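# Slide the door fully open and leave it

## Task

Push the sliding door to its fully open position so that it stays open by itself once the robot lets go. Do not move anything else from where it began, do not slam the door in either direction, and do not let the robot topple or finish leaning.

## Robot and tools

ROBOT. The LinearBot has a base that can drive in any direction, with strong wheel motors (7 N m). A column about 1.75 m tall carries a carriage that slides 1.0 m along it (lift_m). The carriage holds two identical six-joint arms, each ending in a two-finger gripper. Arm bases sit about 0.57 m + lift_m above the floor, and some carriage parts hang about 0.15 m lower. A hand reaches 0.78 m from its shoulder but only about 0.38 m below its arm base. A hand is about 0.16 m long and 0.1 m wide (0.14 m open). Parked arm joints 1 to 6 are 0, 0.05, 0.05, 1.45, 0, 0; parked, the robot is about 0.95 m wide and 0.7 m long. Cameras: carriage_camera is fixed, facing forward and tilted about 20 degrees down; left_wrist_camera and right_wrist_camera look out past each hand's fingertips.

FRAMES. Base frame: origin on the floor below the base centre, x forward, y left, z up. left_hand and right_hand are the midpoints between each hand's pads, in this frame; quat_wxyz rotates base axes into hand axes (hand z along the fingers, fingers open along hand y; a hand pointing up with joints 1, 5, 6 at 0 gives (1, 0, 0, 0)). Hand readings drift from the truth, more at full reach. The odometry frame is the base frame at scene start; base_odometry comes from wheel rotation, so slip looks like travel; heading is positive leftward, -3.142 to 3.142.

execute_actions. Arguments: "actions", a list holding one action or none (empty just reports state and images), and "cameras", a list of camera names or "all" (omitted, null or ["all"] gives every camera; [] gives none). An action may contain "base", "joints" or both; they start together. "base" holds exactly one relative offset, measured from where the base last reported itself: {"translate_m": d} drives d metres straight, forward positive, -2 to 2; {"strafe_m": d} moves d metres sideways, left positive, -2 to 2; {"rotate_rad": d} spins d radians, counter-clockwise positive, -6.3 to 6.3. "joints" is one object of absolute targets keyed by name, covering both arms: lift_m 0 to 1 m (±0.004); for each side (left_ / right_) joint1_rad -2.617 to 3.054 (±0.02, vertical-axis swing, 0 forward, positive left); joint2_rad 0 to 3.141 (±0.055, shoulder: 0 upper arm level backward, 1.57 vertical, 3.14 level forward); joint3_rad 0 to 3.141 (±0.055, elbow: 0 folded, 3.14 straight); joint4_rad -1.57 to 1.57 (±0.04, wrist pitch, positive lifts fingertips); joint5_rad -1.57 to 1.57 (±0.02, wrist yaw, positive swings fingertips to the RIGHT); joint6_rad -2.094 to 2.094 (±0.02, roll about the finger axis, positive clockwise viewed from the forearm); gripper_m 0 to 0.093 m pad gap (±0.004). Any unknown key or value out of range rejects the call with no motion. One action runs at most 15 s. Joints or base left out may keep pushing toward earlier targets without it showing.

wait: "seconds", 0 to 10; nothing new is commanded and the result looks like an empty execute_actions. zoom_image: "camera" and "region" [x0, y0, x1, y1] in pixels (top-left origin, at most 504 by 504) of that camera's latest full image. finished_scene: "scene", the current scene's number; it is final and reports success, then may present a new task.

RESULTS. base_status and joint_status per motion: "done" (for the base: wheels turned the commanded amount, slip or not; a 1 to 2 mm move may fall short yet say done); "off_target" (stopped away from target, maybe still pushing); "contact_stop" or "time_out" (target dropped, holds in place); "not_followed" with a "joint command not followed" line and a "cause:" (a self-collision check refused that arm's targets; grippers still act; refused targets may be retried each action until replaced); "limit_stop_at_motor_heat". on_its_own lists uncommanded items, with "held at" giving a held target. A reported stop cancels the rest of that reply's calls. motor_effort is percent of maximum (bracket = peak of last action), with fixed bias and noise; drive_wheels is the busiest wheel, sign meaningless; a higher value at rest than after free motion means the base is still pressing something. A lift effort that keeps dropping while lowering means a hand rests on something. Joint torques carry offsets and noise. ARM HIT means an arm struck the robot hard. MOTOR HOT appears from 75 °C; OVER-TEMPERATURE FAULT lines mean a heat stop (90 °C pauses that arm 10 s; 100 °C makes it go limp). Stretched arms heat quickly even when empty, so fold them when not needed. The "pictures" line names the order of images.

CAMERAS. All are 504x504 pinhole+radial; the given calibration (T_world_to_cam maps base frame to camera) is approximate. carriage_camera sits near x 0.19, z 1.29 at lift 0 start.

CAUTIONS. Move the door slowly and let go so it stays open unaided; never let it slam. Do not disturb other objects. The base stops on contact only after the hit, possibly late; after a blocked drive, back off about 0.2 m (or reverse the turn), repeating if still pressed. Arms have no contact stop and snap to their targets once freed. Avoid tipping: high carriage, outstretched arms, pulling and sudden stops all reduce stability, and only pictures show a lean. Reversing into a table edge can flip the robot. Never let the arms collide or press on each other; to free a refused arm, move it clear first, then the other arm in a later action. The robot holds its last command while you think, and fewer seconds of robot motion is better.

Each tool is called after "Request:" as a command line: name --argument value for each argument, lists and objects as JSON in quotes; but a table of rows of numbers goes row by row, as --pt "numbers of a row", without its own name.

## Session

Request:
execute_actions --actions '[]'

Scene clock: 0.00 s.
Joint torques (N m, as the arm reports them, + toward a larger angle): no reading
base_odometry: x=+0.000 y=+0.000 heading=+0.000 (m, m, rad; odometry frame)
base_status: not commanded
joint_positions: lift_m=+0.302 left_joint1_rad=-0.009 left_joint2_rad=+0.046 left_joint3_rad=+0.042 left_joint4_rad=+1.486 left_joint5_rad=-0.014 left_joint6_rad=+0.012 left_gripper_m=+0.095 right_joint1_rad=+0.028 right_joint2_rad=+0.060 right_joint3_rad=+0.055 right_joint4_rad=+1.499 right_joint5_rad=+0.020 right_joint6_rad=+0.046 right_gripper_m=+0.094
joint_status: not commanded
motor_effort: lift_m=+30 drive_wheels=+3 (%)
left_hand: x=+0.2797 y=+0.3271 z=+1.2997 quat_wxyz=(+0.999, -0.006, +0.045, +0.002) (m; base frame)
right_hand: x=+0.2770 y=-0.3277 z=+1.3034 quat_wxyz=(+0.999, +0.010, +0.039, +0.037) (m; base frame)
pictures: carriage_camera, left_wrist_camera, right_wrist_camera
Images, in order (width x height): carriage_camera 504x504, left_wrist_camera 504x504, right_wrist_camera 504x504.

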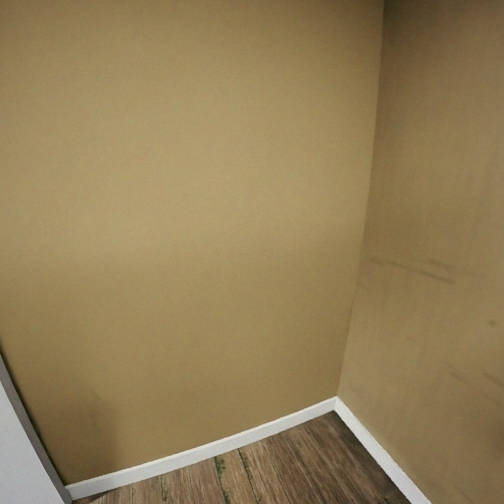

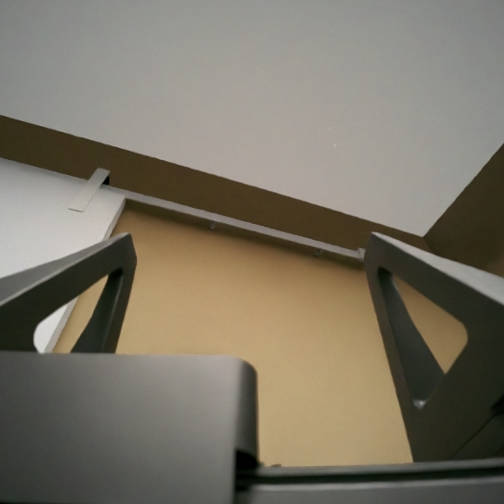

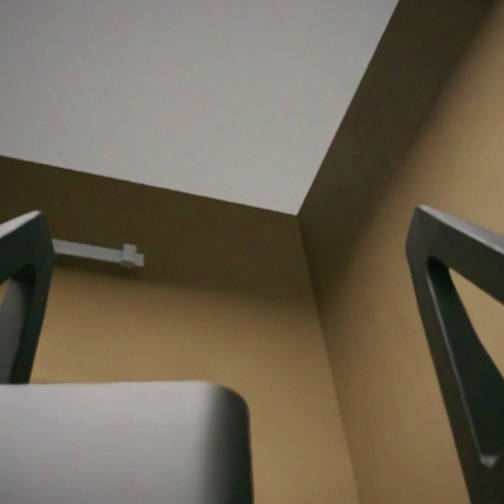

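Request:
execute_actions --actions '[{"base": {"rotate_rad": 0.9}}]' --cameras '["carriage_camera"]'

Scene clock: 5.30 s.
Joint torques (N m, as the arm reports them, + toward a larger angle): left_arm=[-0.37  4.34  6.72 -0.24 -0.09 -0.02] | right_arm=[-0.1   5.25  5.76 -0.28  0.05  0.  ]
base_odometry: x=+0.000 y=+0.000 heading=+0.899 (m, m, rad; odometry frame)
base_status: done
joint_positions: lift_m=+0.302 left_joint1_rad=-0.009 left_joint2_rad=+0.046 left_joint3_rad=+0.042 left_joint4_rad=+1.486 left_joint5_rad=-0.014 left_joint6_rad=+0.012 left_gripper_m=+0.095 right_joint1_rad=+0.028 right_joint2_rad=+0.060 right_joint3_rad=+0.055 right_joint4_rad=+1.499 right_joint5_rad=+0.020 right_joint6_rad=+0.046 right_gripper_m=+0.094
joint_status: not commanded
motor_effort: lift_m=+30(30) drive_wheels=+10(28) (%)
left_hand: x=+0.2797 y=+0.3271 z=+1.2997 quat_wxyz=(+0.999, -0.006, +0.045, +0.002) (m; base frame)
right_hand: x=+0.2771 y=-0.3277 z=+1.3034 quat_wxyz=(+0.999, +0.010, +0.039, +0.037) (m; base frame)
pictures: carriage_camera
Images, in order (width x height): carriage_camera 504x504.

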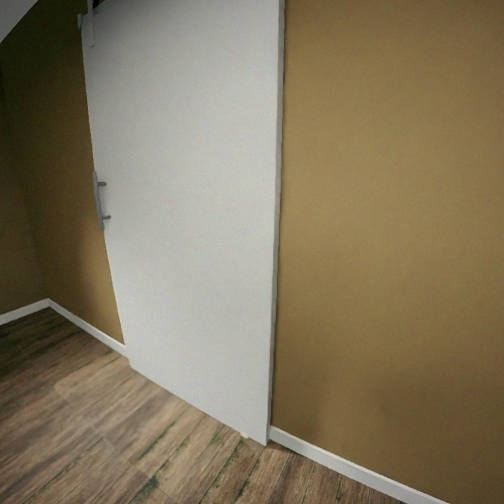

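Request:
execute_actions --actions '[{"base": {"rotate_rad": -0.564}, "joints": {"left_joint2_rad": 1.5, "left_joint3_rad": 1.5, "left_joint4_rad": 0.0}}]' --cameras '["carriage_camera"]'

Scene clock: 71.87 s.
Joint torques (N m, as the arm reports them, + toward a larger angle): left_arm=[-0.39 -7.17 11.55  2.23 -0.09 -0.03] | right_arm=[-0.13  5.22  5.78 -0.29  0.05  0.  ]
base_odometry: x=+0.000 y=+0.000 heading=+0.337 (m, m, rad; odometry frame)
base_status: done
joint_positions: lift_m=+0.302 left_joint1_rad=-0.009 left_joint2_rad=+1.501 left_joint3_rad=+1.470 left_joint4_rad=-0.009 left_joint5_rad=-0.014 left_joint6_rad=+0.012 left_gripper_m=+0.095 right_joint1_rad=+0.028 right_joint2_rad=+0.060 right_joint3_rad=+0.055 right_joint4_rad=+1.498 right_joint5_rad=+0.020 right_joint6_rad=+0.046 right_gripper_m=+0.094
joint_status: all done
motor_effort: lift_m=+30(30) drive_wheels=+17(20) (%)
left_hand: x=+0.7500 y=+0.3226 z=+1.2898 quat_wxyz=(+0.693, +0.003, +0.721, +0.006) (m; base frame)
right_hand: x=+0.2773 y=-0.3277 z=+1.3034 quat_wxyz=(+0.999, +0.010, +0.039, +0.037) (m; base frame)
pictures: carriage_camera
Images, in order (width x height): carriage_camera 504x504.

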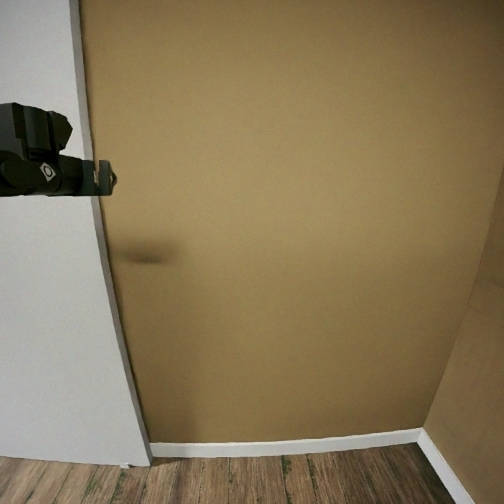

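Request:
execute_actions --actions '[{"base": {"strafe_m": 1.1}, "joints": {"left_joint2_rad": 1.2, "left_joint3_rad": 1.2, "left_joint4_rad": 0.0, "lift_m": 0.17}}]' --cameras '["carriage_camera", "left_wrist_camera"]'

Scene clock: 83.57 s.
Joint torques (N m, as the arm reports them, + toward a larger angle): left_arm=[-0.36 -5.25  7.96  2.27 -0.11 -0.05] | right_arm=[-0.13  5.2   5.8  -0.29  0.05  0.  ]
base_odometry: x=-0.363 y=+1.038 heading=+0.337 (m, m, rad; odometry frame)
base_status: done
joint_positions: lift_m=+0.170 left_joint1_rad=-0.009 left_joint2_rad=+1.210 left_joint3_rad=+1.208 left_joint4_rad=-0.015 left_joint5_rad=-0.014 left_joint6_rad=+0.012 left_gripper_m=+0.095 right_joint1_rad=+0.028 right_joint2_rad=+0.060 right_joint3_rad=+0.055 right_joint4_rad=+1.498 right_joint5_rad=+0.020 right_joint6_rad=+0.046 right_gripper_m=+0.094
joint_status: all done
motor_effort: lift_m=+26(26) drive_wheels=-5(23) (%)
left_hand: x=+0.6739 y=+0.3234 z=+1.1539 quat_wxyz=(+0.701, +0.003, +0.713, +0.006) (m; base frame)
right_hand: x=+0.2774 y=-0.3277 z=+1.1711 quat_wxyz=(+0.998, +0.010, +0.039, +0.037) (m; base frame)
pictures: carriage_camera, left_wrist_camera
camera_calibration (this result's frames):
carriage_camera: T_world_to_cam=[[-0.0480079, -0.998829, 0.00591163, 0.00185384], [-0.310664, 0.00930637, -0.950474, 1.15655], [0.949307, -0.0474668, -0.310747, 0.174402], [0, 0, 0, 1]] pos_world=[0.193827, -0.000633349, 1.15346]
left_wrist_camera: T_world_to_cam=[[-0.0107411, -0.999826, -0.0152228, 0.35032], [-0.629451, 0.0185896, -0.776817, 1.32106], [0.776966, 0.00123812, -0.629542, 0.319738], [0, 0, 0, 1]] pos_world=[0.586878, 0.325306, 1.23284]
Images, in order (width x height): carriage_camera 504x504, left_wrist_camera 504x504.

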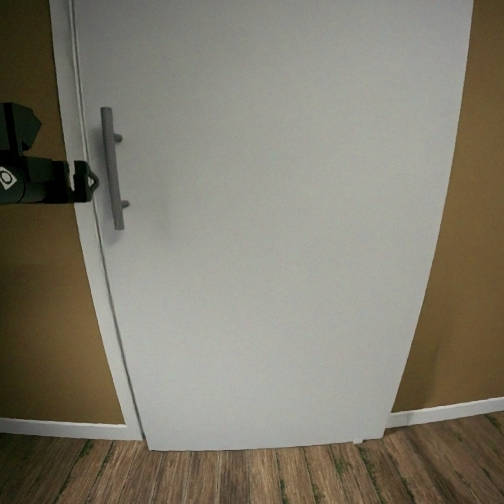

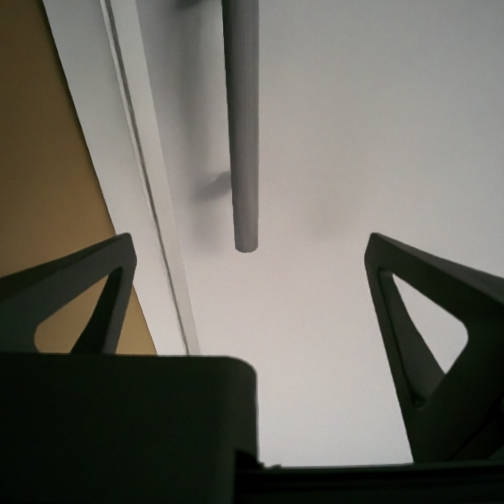

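Request:
execute_actions --actions '[{"base": {"translate_m": 0.19}}]' --cameras '["carriage_camera", "left_wrist_camera"]'

Scene clock: 92.30 s.
Joint torques (N m, as the arm reports them, + toward a larger angle): left_arm=[-0.44 -5.47  7.93  2.22 -0.09 -0.04] | right_arm=[-0.11  5.23  5.77 -0.3   0.05  0.  ]
base_odometry: x=-0.184 y=+1.102 heading=+0.338 (m, m, rad; odometry frame)
base_status: done
joint_positions: lift_m=+0.170 left_joint1_rad=-0.009 left_joint2_rad=+1.210 left_joint3_rad=+1.208 left_joint4_rad=-0.010 left_joint5_rad=-0.014 left_joint6_rad=+0.012 left_gripper_m=+0.095 right_joint1_rad=+0.028 right_joint2_rad=+0.060 right_joint3_rad=+0.055 right_joint4_rad=+1.498 right_joint5_rad=+0.020 right_joint6_rad=+0.046 right_gripper_m=+0.094
joint_status: not commanded
motor_effort: lift_m=+26(26) drive_wheels=-9(14) (%)
left_hand: x=+0.6739 y=+0.3234 z=+1.1552 quat_wxyz=(+0.703, +0.003, +0.711, +0.006) (m; base frame)
right_hand: x=+0.2772 y=-0.3277 z=+1.1712 quat_wxyz=(+0.999, +0.010, +0.039, +0.037) (m; base frame)
pictures: carriage_camera, left_wrist_camera
camera_calibration (this result's frames):
carriage_camera: T_world_to_cam=[[-0.0480079, -0.998829, 0.00591163, 0.00185384], [-0.310664, 0.00930637, -0.950474, 1.15655], [0.949307, -0.0474668, -0.310747, 0.174402], [0, 0, 0, 1]] pos_world=[0.193827, -0.000633349, 1.15346]
left_wrist_camera: T_world_to_cam=[[-0.0106598, -0.999827, -0.0152295, 0.350294], [-0.625294, 0.0185503, -0.780169, 1.32317], [0.780317, 0.00120648, -0.625384, 0.313498], [0, 0, 0, 1]] pos_world=[0.586477, 0.32531, 1.23369]
Images, in order (width x height): carriage_camera 504x504, left_wrist_camera 504x504.

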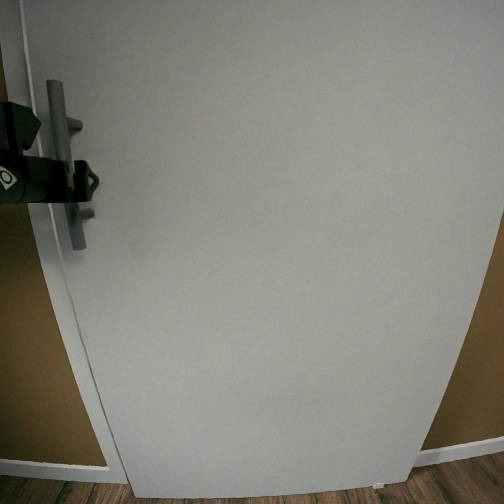

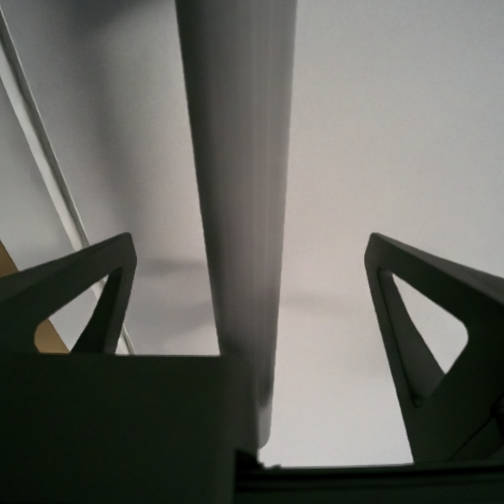

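The bar is between the fingers. Closing the gripper.

Request:
execute_actions --actions '[{"joints": {"left_gripper_m": 0.0}}]' --cameras '["left_wrist_camera"]'

Scene clock: 97.57 s.
Joint torques (N m, as the arm reports them, + toward a larger angle): left_arm=[-0.56 -5.25  7.96  2.21 -0.03  0.04] | right_arm=[-0.08  5.23  5.78 -0.3   0.05  0.  ]
base_odometry: x=-0.184 y=+1.102 heading=+0.338 (m, m, rad; odometry frame)
base_status: not commanded
joint_positions: lift_m=+0.170 left_joint1_rad=-0.008 left_joint2_rad=+1.210 left_joint3_rad=+1.208 left_joint4_rad=-0.010 left_joint5_rad=-0.021 left_joint6_rad=+0.006 left_gripper_m=+0.024 right_joint1_rad=+0.028 right_joint2_rad=+0.060 right_joint3_rad=+0.055 right_joint4_rad=+1.498 right_joint5_rad=+0.020 right_joint6_rad=+0.046 right_gripper_m=+0.094
joint_status: left_gripper_m off_target (ended at +0.024, target +0.000)
motor_effort: lift_m=+26(26) drive_wheels=-9(9) (%)
left_hand: x=+0.6739 y=+0.3252 z=+1.1553 quat_wxyz=(+0.703, -0.002, +0.711, +0.007) (m; base frame)
right_hand: x=+0.2772 y=-0.3277 z=+1.1712 quat_wxyz=(+0.999, +0.010, +0.039, +0.037) (m; base frame)
pictures: left_wrist_camera
camera_calibration (this result's frames):
left_wrist_camera: T_world_to_cam=[[-0.00218751, -0.999959, -0.00882564, 0.339048], [-0.625065, 0.00825634, -0.780529, 1.32681], [0.780569, 0.00380919, -0.625058, 0.312168], [0, 0, 0, 1]] pos_world=[0.586419, 0.32689, 1.23373]
Images, in order (width x height): left_wrist_camera 504x504.

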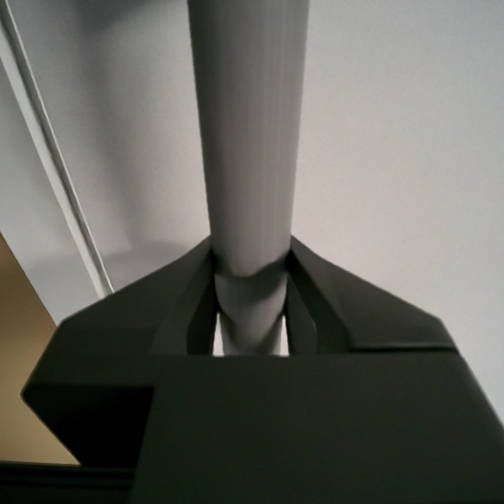

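Request:
execute_actions --actions '[{"base": {"strafe_m": -0.4}}]' --cameras '["carriage_camera", "right_wrist_camera"]'

Scene clock: 106.53 s.
Joint torques (N m, as the arm reports them, + toward a larger angle): left_arm=[-2.31 -6.22  7.92  2.06  0.72  0.08] | right_arm=[-0.11  5.19  5.79 -0.31  0.03  0.  ]
base_odometry: x=-0.165 y=+1.051 heading=+0.339 (m, m, rad; odometry frame)
base_status: strafe_m contact_stop (by the wheels' count: -0.054 of -0.400)
joint_positions: lift_m=+0.170 left_joint1_rad=+0.010 left_joint2_rad=+1.220 left_joint3_rad=+1.208 left_joint4_rad=+0.006 left_joint5_rad=-0.104 left_joint6_rad=+0.002 left_gripper_m=+0.024 right_joint1_rad=+0.028 right_joint2_rad=+0.061 right_joint3_rad=+0.055 right_joint4_rad=+1.498 right_joint5_rad=+0.022 right_joint6_rad=+0.046 right_gripper_m=+0.094
joint_status: not commanded
motor_effort: lift_m=+26(27) drive_wheels=+5(17) (%)
left_hand: x=+0.6758 y=+0.3471 z=+1.1553 quat_wxyz=(+0.704, -0.040, +0.708, +0.041) (m; base frame)
right_hand: x=+0.2775 y=-0.3280 z=+1.1711 quat_wxyz=(+0.998, +0.011, +0.039, +0.037) (m; base frame)
pictures: carriage_camera, right_wrist_camera
camera_calibration (this result's frames):
carriage_camera: T_world_to_cam=[[-0.0480079, -0.998829, 0.00591163, 0.00185392], [-0.310664, 0.00930637, -0.950474, 1.15654], [0.949307, -0.0474668, -0.310747, 0.174397], [0, 0, 0, 1]] pos_world=[0.193827, -0.000633349, 1.15344]
right_wrist_camera: T_world_to_cam=[[0.0696941, -0.995908, -0.0575239, -0.277178], [0.732237, 0.0902331, -0.675045, 0.616409], [0.677474, 0.00492555, 0.73553, -0.921674], [0, 0, 0, 1]] pos_world=[0.19237, -0.327125, 1.07808]
Images, in order (width x height): carriage_camera 504x504, right_wrist_camera 504x504.

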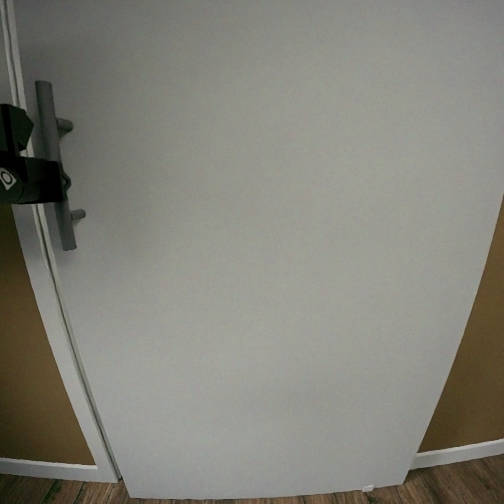

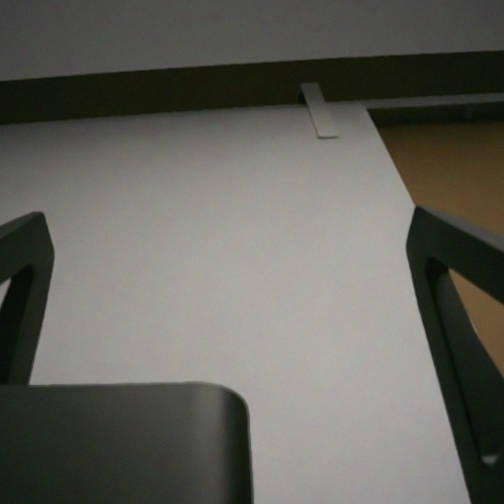

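Request:
execute_actions --actions '[{"base": {"strafe_m": -0.4}, "joints": {"left_joint5_rad": 0.0, "left_joint1_rad": 0.0}}]' --cameras '["carriage_camera", "right_wrist_camera"]'

Scene clock: 118.13 s.
Joint torques (N m, as the arm reports them, + toward a larger angle): left_arm=[ 2.45 -6.45  7.93  2.04 -1.13  0.11] | right_arm=[-0.1   5.18  5.78 -0.31  0.04  0.  ]
base_odometry: x=-0.032 y=+0.674 heading=+0.339 (m, m, rad; odometry frame)
base_status: done
joint_positions: lift_m=+0.170 left_joint1_rad=-0.028 left_joint2_rad=+1.223 left_joint3_rad=+1.208 left_joint4_rad=+0.008 left_joint5_rad=+0.120 left_joint6_rad=+0.000 left_gripper_m=+0.023 right_joint1_rad=+0.028 right_joint2_rad=+0.061 right_joint3_rad=+0.055 right_joint4_rad=+1.498 right_joint5_rad=+0.022 right_joint6_rad=+0.046 right_gripper_m=+0.094
joint_status: left_joint1_rad off_target (ended at -0.028, target +0.000); left_joint5_rad off_target (ended at +0.120, target +0.000)
motor_effort: lift_m=+26(26) drive_wheels=-3(20) (%)
left_hand: x=+0.6757 y=+0.2925 z=+1.1548 quat_wxyz=(+0.703, +0.052, +0.707, -0.053) (m; base frame)
right_hand: x=+0.2775 y=-0.3280 z=+1.1711 quat_wxyz=(+0.998, +0.011, +0.039, +0.037) (m; base frame)
pictures: carriage_camera, right_wrist_camera
camera_calibration (this result's frames):
carriage_camera: T_world_to_cam=[[-0.0480079, -0.998829, 0.00591163, 0.00185392], [-0.310664, 0.00930637, -0.950474, 1.15654], [0.949307, -0.0474668, -0.310747, 0.174397], [0, 0, 0, 1]] pos_world=[0.193827, -0.000633349, 1.15344]
right_wrist_camera: T_world_to_cam=[[0.0696941, -0.995908, -0.0575239, -0.277178], [0.732237, 0.0902331, -0.675045, 0.616408], [0.677474, 0.00492555, 0.73553, -0.921673], [0, 0, 0, 1]] pos_world=[0.19237, -0.327125, 1.07808]
Images, in order (width x height): carriage_camera 504x504, right_wrist_camera 504x504.

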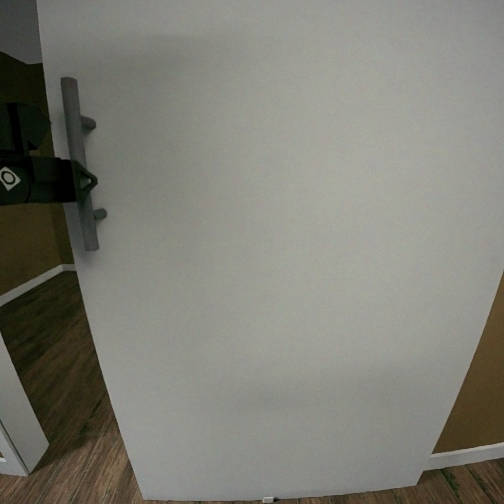

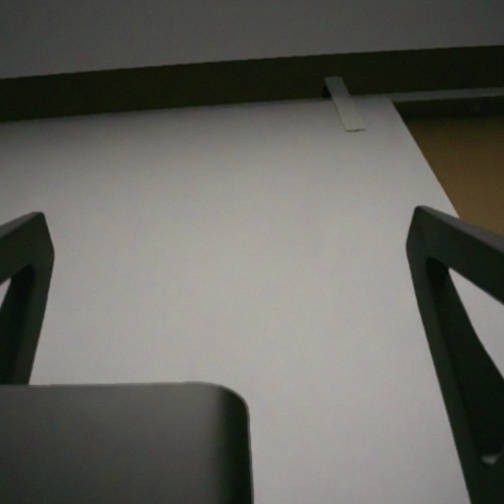

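Request:
execute_actions --actions '[{"base": {"strafe_m": -0.3}, "joints": {"left_joint5_rad": 0.0, "left_joint1_rad": 0.0, "right_joint1_rad": -0.5}}]' --cameras '["carriage_camera", "right_wrist_camera"]'

Scene clock: 128.83 s.
Joint torques (N m, as the arm reports them, + toward a larger angle): left_arm=[ 2.47 -6.14  7.91  2.09 -1.12  0.11] | right_arm=[-0.49  5.17  5.81 -0.3   0.02  0.  ]
base_odometry: x=+0.068 y=+0.391 heading=+0.339 (m, m, rad; odometry frame)
base_status: done
joint_positions: lift_m=+0.170 left_joint1_rad=-0.028 left_joint2_rad=+1.219 left_joint3_rad=+1.208 left_joint4_rad=+0.003 left_joint5_rad=+0.121 left_joint6_rad=-0.001 left_gripper_m=+0.023 right_joint1_rad=-0.495 right_joint2_rad=+0.061 right_joint3_rad=+0.055 right_joint4_rad=+1.498 right_joint5_rad=+0.022 right_joint6_rad=+0.046 right_gripper_m=+0.094
joint_status: left_joint1_rad off_target (ended at -0.028, target +0.000); left_joint5_rad off_target (ended at +0.121, target +0.000); the others done
motor_effort: lift_m=+26(27) drive_wheels=-3(23) (%)
left_hand: x=+0.6747 y=+0.2924 z=+1.1548 quat_wxyz=(+0.702, +0.052, +0.708, -0.053) (m; base frame)
right_hand: x=+0.2730 y=-0.3383 z=+1.1711 quat_wxyz=(+0.974, +0.021, +0.035, -0.223) (m; base frame)
pictures: carriage_camera, right_wrist_camera
camera_calibration (this result's frames):
carriage_camera: T_world_to_cam=[[-0.0480079, -0.998829, 0.00591163, 0.00185393], [-0.310664, 0.00930637, -0.950474, 1.15654], [0.949307, -0.0474668, -0.310747, 0.174397], [0, 0, 0, 1]] pos_world=[0.193827, -0.000633349, 1.15344]
right_wrist_camera: T_world_to_cam=[[-0.437405, -0.897423, -0.0575239, -0.115345], [0.679315, -0.287829, -0.675045, 0.507119], [0.589244, -0.334345, 0.73553, -1.00932], [0, 0, 0, 1]] pos_world=[0.19979, -0.295011, 1.07808]
Images, in order (width x height): carriage_camera 504x504, right_wrist_camera 504x504.

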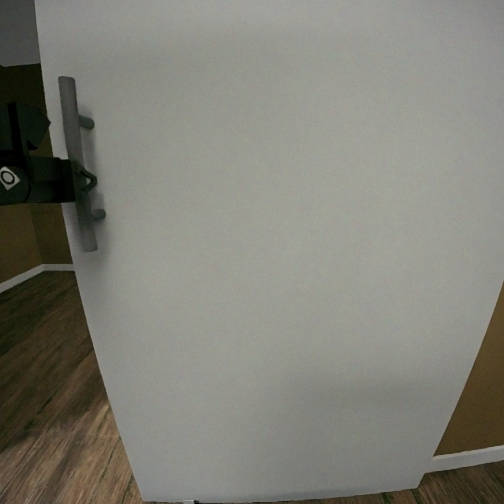

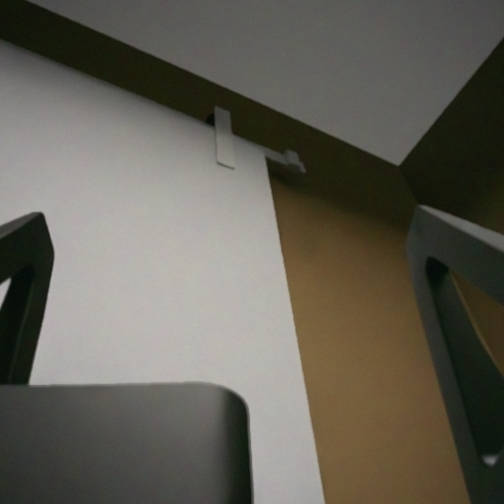

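Request:
execute_actions --actions '[{"base": {"strafe_m": -0.08}, "joints": {"left_joint5_rad": 0.0, "left_joint1_rad": 0.0}}]' --cameras '["right_wrist_camera"]'

Scene clock: 137.07 s.
Joint torques (N m, as the arm reports them, + toward a larger angle): left_arm=[-2.31 -6.17  7.92  2.1   0.56  0.12] | right_arm=[-0.45  5.17  5.78 -0.3   0.03  0.  ]
base_odometry: x=+0.093 y=+0.324 heading=+0.340 (m, m, rad; odometry frame)
base_status: strafe_m contact_stop (by the wheels' count: -0.071 of -0.080)
joint_positions: lift_m=+0.170 left_joint1_rad=+0.020 left_joint2_rad=+1.221 left_joint3_rad=+1.208 left_joint4_rad=+0.008 left_joint5_rad=-0.074 left_joint6_rad=-0.002 left_gripper_m=+0.023 right_joint1_rad=-0.495 right_joint2_rad=+0.061 right_joint3_rad=+0.055 right_joint4_rad=+1.498 right_joint5_rad=+0.022 right_joint6_rad=+0.046 right_gripper_m=+0.094
joint_status: left_joint1_rad off_target (ended at +0.020, target +0.000); left_joint5_rad off_target (ended at -0.074, target +0.000)
motor_effort: lift_m=+26(26) drive_wheels=+1(11) (%)
left_hand: x=+0.6765 y=+0.3462 z=+1.1552 quat_wxyz=(+0.705, -0.034, +0.708, +0.033) (m; base frame)
right_hand: x=+0.2732 y=-0.3385 z=+1.1711 quat_wxyz=(+0.974, +0.021, +0.036, -0.223) (m; base frame)
pictures: right_wrist_camera
camera_calibration (this result's frames):
right_wrist_camera: T_world_to_cam=[[-0.437461, -0.897369, -0.0579348, -0.114904], [0.678974, -0.287379, -0.675579, 0.507845], [0.589595, -0.334875, 0.735008, -1.0091], [0, 0, 0, 1]] pos_world=[0.199879, -0.29509, 1.07813]
Images, in order (width x height): right_wrist_camera 504x504.

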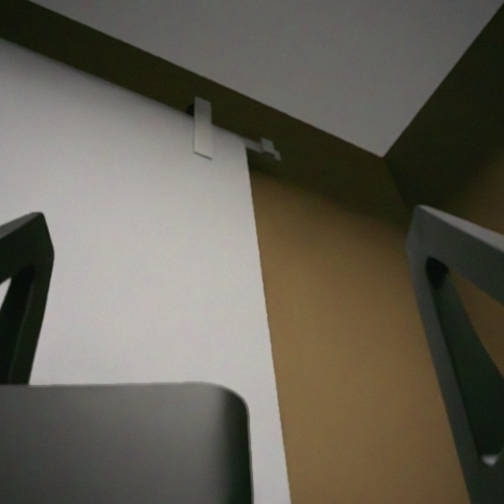

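Request:
execute_actions --actions '[{"base": {"strafe_m": -0.07}, "joints": {"left_joint5_rad": 0.0, "left_joint1_rad": 0.0}}]' --cameras '["right_wrist_camera"]'

Scene clock: 145.37 s.
Joint torques (N m, as the arm reports them, + toward a larger angle): left_arm=[-1.07 -6.39  7.97  2.05  0.34  0.12] | right_arm=[-0.44  5.16  5.78 -0.29  0.04  0.  ]
base_odometry: x=+0.111 y=+0.274 heading=+0.340 (m, m, rad; odometry frame)
base_status: strafe_m contact_stop (by the wheels' count: -0.053 of -0.070)
joint_positions: lift_m=+0.170 left_joint1_rad=+0.007 left_joint2_rad=+1.223 left_joint3_rad=+1.208 left_joint4_rad=+0.009 left_joint5_rad=-0.049 left_joint6_rad=-0.003 left_gripper_m=+0.023 right_joint1_rad=-0.495 right_joint2_rad=+0.061 right_joint3_rad=+0.055 right_joint4_rad=+1.497 right_joint5_rad=+0.021 right_joint6_rad=+0.046 right_gripper_m=+0.094
joint_status: left_joint5_rad off_target (ended at -0.049, target +0.000); the others done
motor_effort: lift_m=+26(26) drive_wheels=-1(13) (%)
left_hand: x=+0.6774 y=+0.3363 z=+1.1550 quat_wxyz=(+0.705, -0.021, +0.709, +0.019) (m; base frame)
right_hand: x=+0.2733 y=-0.3384 z=+1.1711 quat_wxyz=(+0.974, +0.021, +0.036, -0.223) (m; base frame)
pictures: right_wrist_camera
camera_calibration (this result's frames):
right_wrist_camera: T_world_to_cam=[[-0.437446, -0.897424, -0.0571921, -0.11567], [0.678521, -0.287667, -0.675912, 0.50818], [0.590127, -0.334481, 0.73476, -1.00888], [0, 0, 0, 1]] pos_world=[0.199956, -0.295069, 1.07815]
Images, in order (width x height): right_wrist_camera 504x504.

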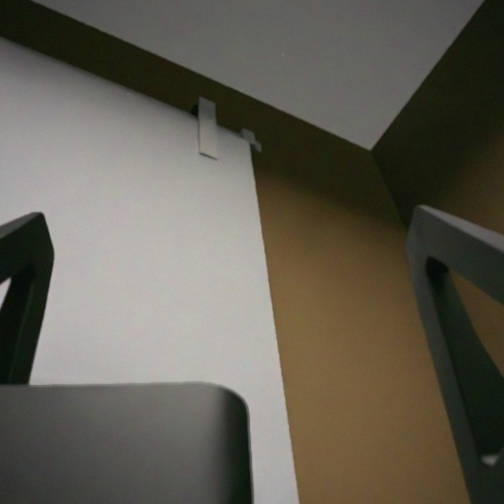

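Request:
execute_actions --actions '[{"base": {"strafe_m": -0.05}, "joints": {"left_joint5_rad": 0.0, "left_joint1_rad": 0.0}}]' --cameras '["right_wrist_camera"]'

Scene clock: 150.50 s.
Joint torques (N m, as the arm reports them, + toward a larger angle): left_arm=[-1.99 -6.3   7.94  2.05  0.55  0.12] | right_arm=[-0.45  5.18  5.82 -0.27  0.03  0.  ]
base_odometry: x=+0.125 y=+0.234 heading=+0.341 (m, m, rad; odometry frame)
base_status: strafe_m contact_stop (by the wheels' count: -0.043 of -0.050)
joint_positions: lift_m=+0.170 left_joint1_rad=+0.016 left_joint2_rad=+1.222 left_joint3_rad=+1.208 left_joint4_rad=+0.008 left_joint5_rad=-0.076 left_joint6_rad=-0.003 left_gripper_m=+0.023 right_joint1_rad=-0.495 right_joint2_rad=+0.061 right_joint3_rad=+0.055 right_joint4_rad=+1.497 right_joint5_rad=+0.022 right_joint6_rad=+0.046 right_gripper_m=+0.094
joint_status: left_joint5_rad off_target (ended at -0.076, target +0.000); the others done
motor_effort: lift_m=+27(27) drive_wheels=+1(12) (%)
left_hand: x=+0.6766 y=+0.3448 z=+1.1550 quat_wxyz=(+0.704, -0.034, +0.708, +0.032) (m; base frame)
right_hand: x=+0.2733 y=-0.3385 z=+1.1711 quat_wxyz=(+0.974, +0.021, +0.036, -0.223) (m; base frame)
pictures: right_wrist_camera
camera_calibration (this result's frames):
right_wrist_camera: T_world_to_cam=[[-0.43748, -0.897359, -0.0579506, -0.114881], [0.678748, -0.287256, -0.675859, 0.508203], [0.589841, -0.335009, 0.734749, -1.00897], [0, 0, 0, 1]] pos_world=[0.19993, -0.295118, 1.07815]
Images, in order (width x height): right_wrist_camera 504x504.

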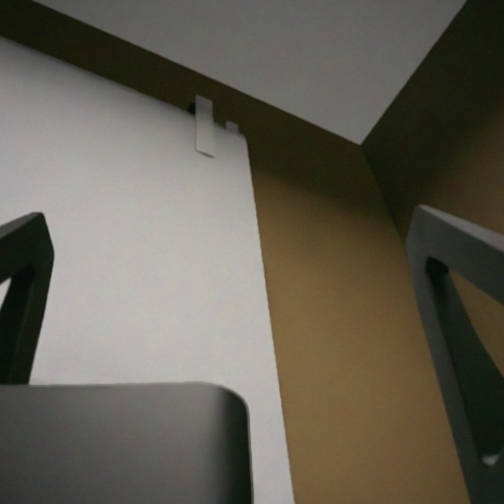

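Request:
execute_actions --actions '[{"base": {"strafe_m": -0.04}, "joints": {"left_joint5_rad": 0.0, "left_joint1_rad": 0.0}}]' --cameras '["right_wrist_camera"]'

Scene clock: 154.83 s.
Joint torques (N m, as the arm reports them, + toward a larger angle): left_arm=[-2.2  -6.11  7.94  2.06  0.77  0.13] | right_arm=[-0.48  5.19  5.78 -0.29  0.02 -0.01]
base_odometry: x=+0.139 y=+0.196 heading=+0.341 (m, m, rad; odometry frame)
base_status: done
joint_positions: lift_m=+0.170 left_joint1_rad=+0.020 left_joint2_rad=+1.221 left_joint3_rad=+1.208 left_joint4_rad=+0.006 left_joint5_rad=-0.099 left_joint6_rad=-0.003 left_gripper_m=+0.023 right_joint1_rad=-0.495 right_joint2_rad=+0.061 right_joint3_rad=+0.055 right_joint4_rad=+1.497 right_joint5_rad=+0.022 right_joint6_rad=+0.046 right_gripper_m=+0.094
joint_status: left_joint5_rad off_target (ended at -0.099, target +0.000); the others done
motor_effort: lift_m=+26(27) drive_wheels=+2(13) (%)
left_hand: x=+0.6758 y=+0.3501 z=+1.1549 quat_wxyz=(+0.704, -0.043, +0.708, +0.041) (m; base frame)
right_hand: x=+0.2733 y=-0.3385 z=+1.1711 quat_wxyz=(+0.974, +0.021, +0.036, -0.223) (m; base frame)
pictures: right_wrist_camera
camera_calibration (this result's frames):
right_wrist_camera: T_world_to_cam=[[-0.43748, -0.897359, -0.0579506, -0.114881], [0.678748, -0.287256, -0.675859, 0.508203], [0.589841, -0.335009, 0.734749, -1.00897], [0, 0, 0, 1]] pos_world=[0.19993, -0.295118, 1.07815]
Images, in order (width x height): right_wrist_camera 504x504.

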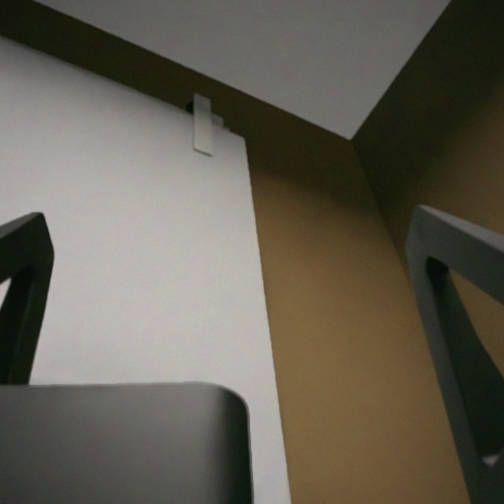

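Request:
execute_actions --actions '[{"base": {"strafe_m": -0.03}, "joints": {"left_joint5_rad": 0.0, "left_joint1_rad": 0.0}}]' --cameras '["right_wrist_camera"]'

Scene clock: 159.50 s.
Joint torques (N m, as the arm reports them, + toward a larger angle): left_arm=[-6.84 -6.64  7.91  1.93  1.29  0.15] | right_arm=[-0.51  5.18  5.76 -0.28  0.03  0.  ]
base_odometry: x=+0.149 y=+0.168 heading=+0.342 (m, m, rad; odometry frame)
base_status: done
joint_positions: lift_m=+0.170 left_joint1_rad=+0.065 left_joint2_rad=+1.224 left_joint3_rad=+1.208 left_joint4_rad=+0.018 left_joint5_rad=-0.158 left_joint6_rad=-0.003 left_gripper_m=+0.023 right_joint1_rad=-0.495 right_joint2_rad=+0.061 right_joint3_rad=+0.055 right_joint4_rad=+1.497 right_joint5_rad=+0.022 right_joint6_rad=+0.046 right_gripper_m=+0.094
joint_status: left_joint1_rad off_target (ended at +0.065, target +0.000); left_joint5_rad off_target (ended at -0.158, target +0.000)
motor_effort: lift_m=+26(27) drive_wheels=+6(11) (%)
left_hand: x=+0.6734 y=+0.3790 z=+1.1566 quat_wxyz=(+0.704, -0.079, +0.702, +0.077) (m; base frame)
right_hand: x=+0.2733 y=-0.3385 z=+1.1711 quat_wxyz=(+0.974, +0.021, +0.036, -0.223) (m; base frame)
pictures: right_wrist_camera
camera_calibration (this result's frames):
right_wrist_camera: T_world_to_cam=[[-0.43748, -0.897359, -0.0579506, -0.114881], [0.678748, -0.287256, -0.675859, 0.508203], [0.589841, -0.335009, 0.734749, -1.00897], [0, 0, 0, 1]] pos_world=[0.19993, -0.295118, 1.07815]
Images, in order (width x height): right_wrist_camera 504x504.

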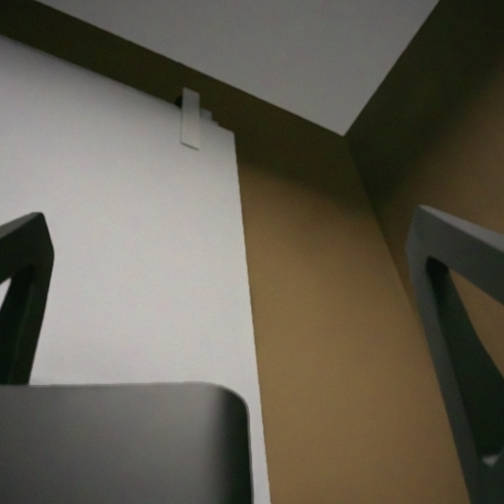

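Request:
execute_actions --actions '[{"base": {"strafe_m": 0.045}, "joints": {"left_joint5_rad": 0.0, "left_joint1_rad": 0.0}}]' --cameras '[]'

Request:
execute_actions --actions '[{"joints": {"left_gripper_m": 0.09}}]' --cameras '["left_wrist_camera", "right_wrist_camera"]'

Scene clock: 174.53 s.
Joint torques (N m, as the arm reports them, + toward a larger angle): left_arm=[-0.77 -6.41  7.89  2.05  0.26  0.12] | right_arm=[-0.47  5.21  5.81 -0.29  0.03  0.  ]
base_odometry: x=+0.134 y=+0.211 heading=+0.341 (m, m, rad; odometry frame)
base_status: done
joint_positions: lift_m=+0.170 left_joint1_rad=+0.004 left_joint2_rad=+1.221 left_joint3_rad=+1.208 left_joint4_rad=+0.006 left_joint5_rad=-0.038 left_joint6_rad=-0.003 left_gripper_m=+0.023 right_joint1_rad=-0.495 right_joint2_rad=+0.061 right_joint3_rad=+0.055 right_joint4_rad=+1.497 right_joint5_rad=+0.022 right_joint6_rad=+0.046 right_gripper_m=+0.094
joint_status: left_joint5_rad off_target (ended at -0.039, target +0.000); the others done
motor_effort: lift_m=+26(26) drive_wheels=-3(8) (%)
left_hand: x=+0.6769 y=+0.3333 z=+1.1549 quat_wxyz=(+0.705, -0.016, +0.709, +0.014) (m; base frame)
right_hand: x=+0.2733 y=-0.3385 z=+1.1711 quat_wxyz=(+0.974, +0.021, +0.036, -0.223) (m; base frame)
pictures: none
No camera images: the call's "cameras" was empty. Leave "cameras" out to get every camera's image.

Scene clock: 175.23 s.
Joint torques (N m, as the arm reports them, + toward a larger angle): left_arm=[-0.73 -6.34  7.94  2.12 -0.01  0.06] | right_arm=[-0.46  5.17  5.79 -0.28  0.03  0.  ]
base_odometry: x=+0.134 y=+0.211 heading=+0.341 (m, m, rad; odometry frame)
base_status: not commanded
joint_positions: lift_m=+0.170 left_joint1_rad=+0.004 left_joint2_rad=+1.221 left_joint3_rad=+1.208 left_joint4_rad=+0.001 left_joint5_rad=-0.011 left_joint6_rad=+0.004 left_gripper_m=+0.090 right_joint1_rad=-0.495 right_joint2_rad=+0.061 right_joint3_rad=+0.055 right_joint4_rad=+1.497 right_joint5_rad=+0.022 right_joint6_rad=+0.046 right_gripper_m=+0.094
joint_status: all done
on_its_own: left_joint5_rad moved +0.027 to your old target +0.000
motor_effort: lift_m=+26(26) drive_wheels=-3(3) (%)
left_hand: x=+0.6770 y=+0.3287 z=+1.1537 quat_wxyz=(+0.703, -0.004, +0.711, +0.007) (m; base frame)
right_hand: x=+0.2733 y=-0.3385 z=+1.1711 quat_wxyz=(+0.974, +0.021, +0.036, -0.223) (m; base frame)
pictures: left_wrist_camera, right_wrist_camera
camera_calibration (this result's frames):
left_wrist_camera: T_world_to_cam=[[0.00050997, -0.999979, -0.00642744, 0.337929], [-0.625058, 0.00469837, -0.780564, 1.32871], [0.780578, 0.00441559, -0.625042, 0.308476], [0, 0, 0, 1]] pos_world=[0.58956, 0.330317, 1.23213]
right_wrist_camera: T_world_to_cam=[[-0.43748, -0.897359, -0.0579506, -0.114881], [0.678748, -0.287256, -0.675859, 0.508203], [0.589841, -0.335009, 0.734749, -1.00897], [0, 0, 0, 1]] pos_world=[0.19993, -0.295118, 1.07815]
Images, in order (width x height): left_wrist_camera 504x504, right_wrist_camera 504x504.

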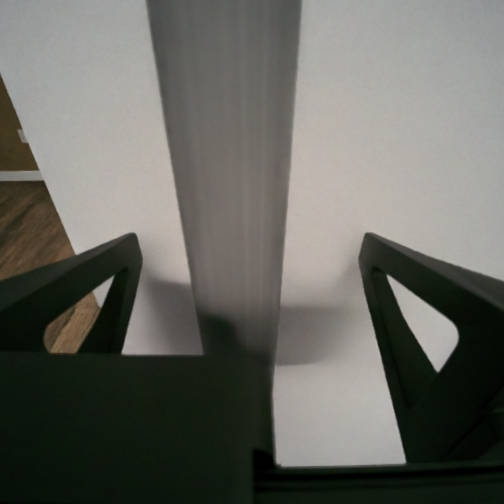

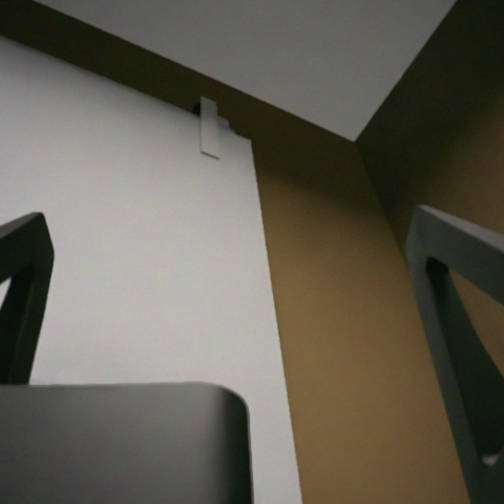

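Released; door rests at its end stop. Backing away so the hand is clear.

Request:
execute_actions --actions '[{"base": {"translate_m": -0.2}}]' --cameras '["carriage_camera", "right_wrist_camera"]'

Scene clock: 180.70 s.
Joint torques (N m, as the arm reports them, + toward a larger angle): left_arm=[-0.75 -5.83  7.93  2.19 -0.02  0.06] | right_arm=[-0.46  5.18  5.72 -0.28  0.03 -0.01]
base_odometry: x=-0.054 y=+0.143 heading=+0.341 (m, m, rad; odometry frame)
base_status: done
joint_positions: lift_m=+0.170 left_joint1_rad=+0.004 left_joint2_rad=+1.218 left_joint3_rad=+1.208 left_joint4_rad=-0.005 left_joint5_rad=-0.009 left_joint6_rad=+0.004 left_gripper_m=+0.090 right_joint1_rad=-0.495 right_joint2_rad=+0.061 right_joint3_rad=+0.055 right_joint4_rad=+1.497 right_joint5_rad=+0.022 right_joint6_rad=+0.046 right_gripper_m=+0.094
joint_status: not commanded
motor_effort: lift_m=+26(26) drive_wheels=-3(11) (%)
left_hand: x=+0.6761 y=+0.3283 z=+1.1534 quat_wxyz=(+0.702, -0.003, +0.712, +0.006) (m; base frame)
right_hand: x=+0.2733 y=-0.3385 z=+1.1711 quat_wxyz=(+0.974, +0.021, +0.036, -0.223) (m; base frame)
pictures: carriage_camera, right_wrist_camera
camera_calibration (this result's frames):
carriage_camera: T_world_to_cam=[[-0.0480079, -0.998829, 0.00591163, 0.00185393], [-0.310664, 0.00930637, -0.950474, 1.15654], [0.949307, -0.0474668, -0.310747, 0.174397], [0, 0, 0, 1]] pos_world=[0.193827, -0.000633349, 1.15344]
right_wrist_camera: T_world_to_cam=[[-0.43748, -0.897359, -0.0579506, -0.114881], [0.678748, -0.287256, -0.675859, 0.508203], [0.589841, -0.335009, 0.734749, -1.00897], [0, 0, 0, 1]] pos_world=[0.19993, -0.295118, 1.07815]
Images, in order (width x height): carriage_camera 504x504, right_wrist_camera 504x504.

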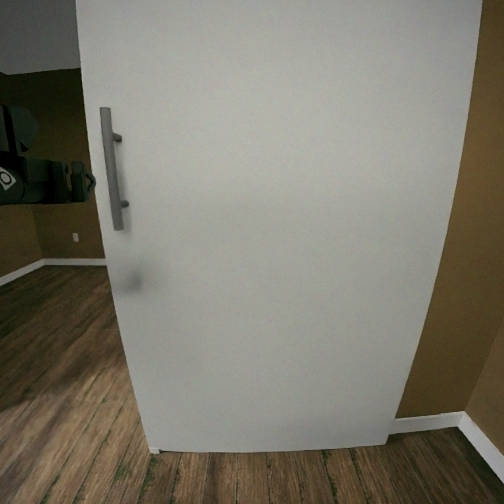

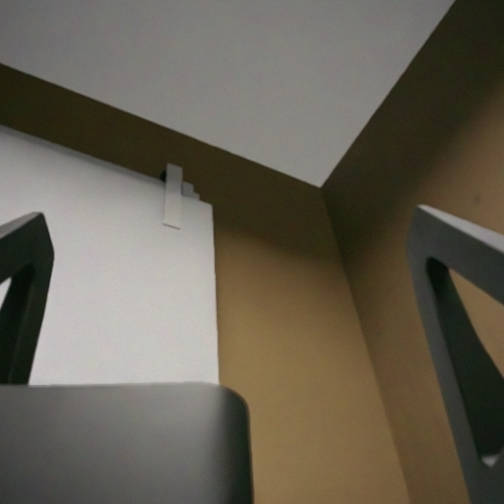

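The door is fully open against its stop and stays there without the robot.

Request:
finished_scene --scene 1

The scene is finished: the task was done.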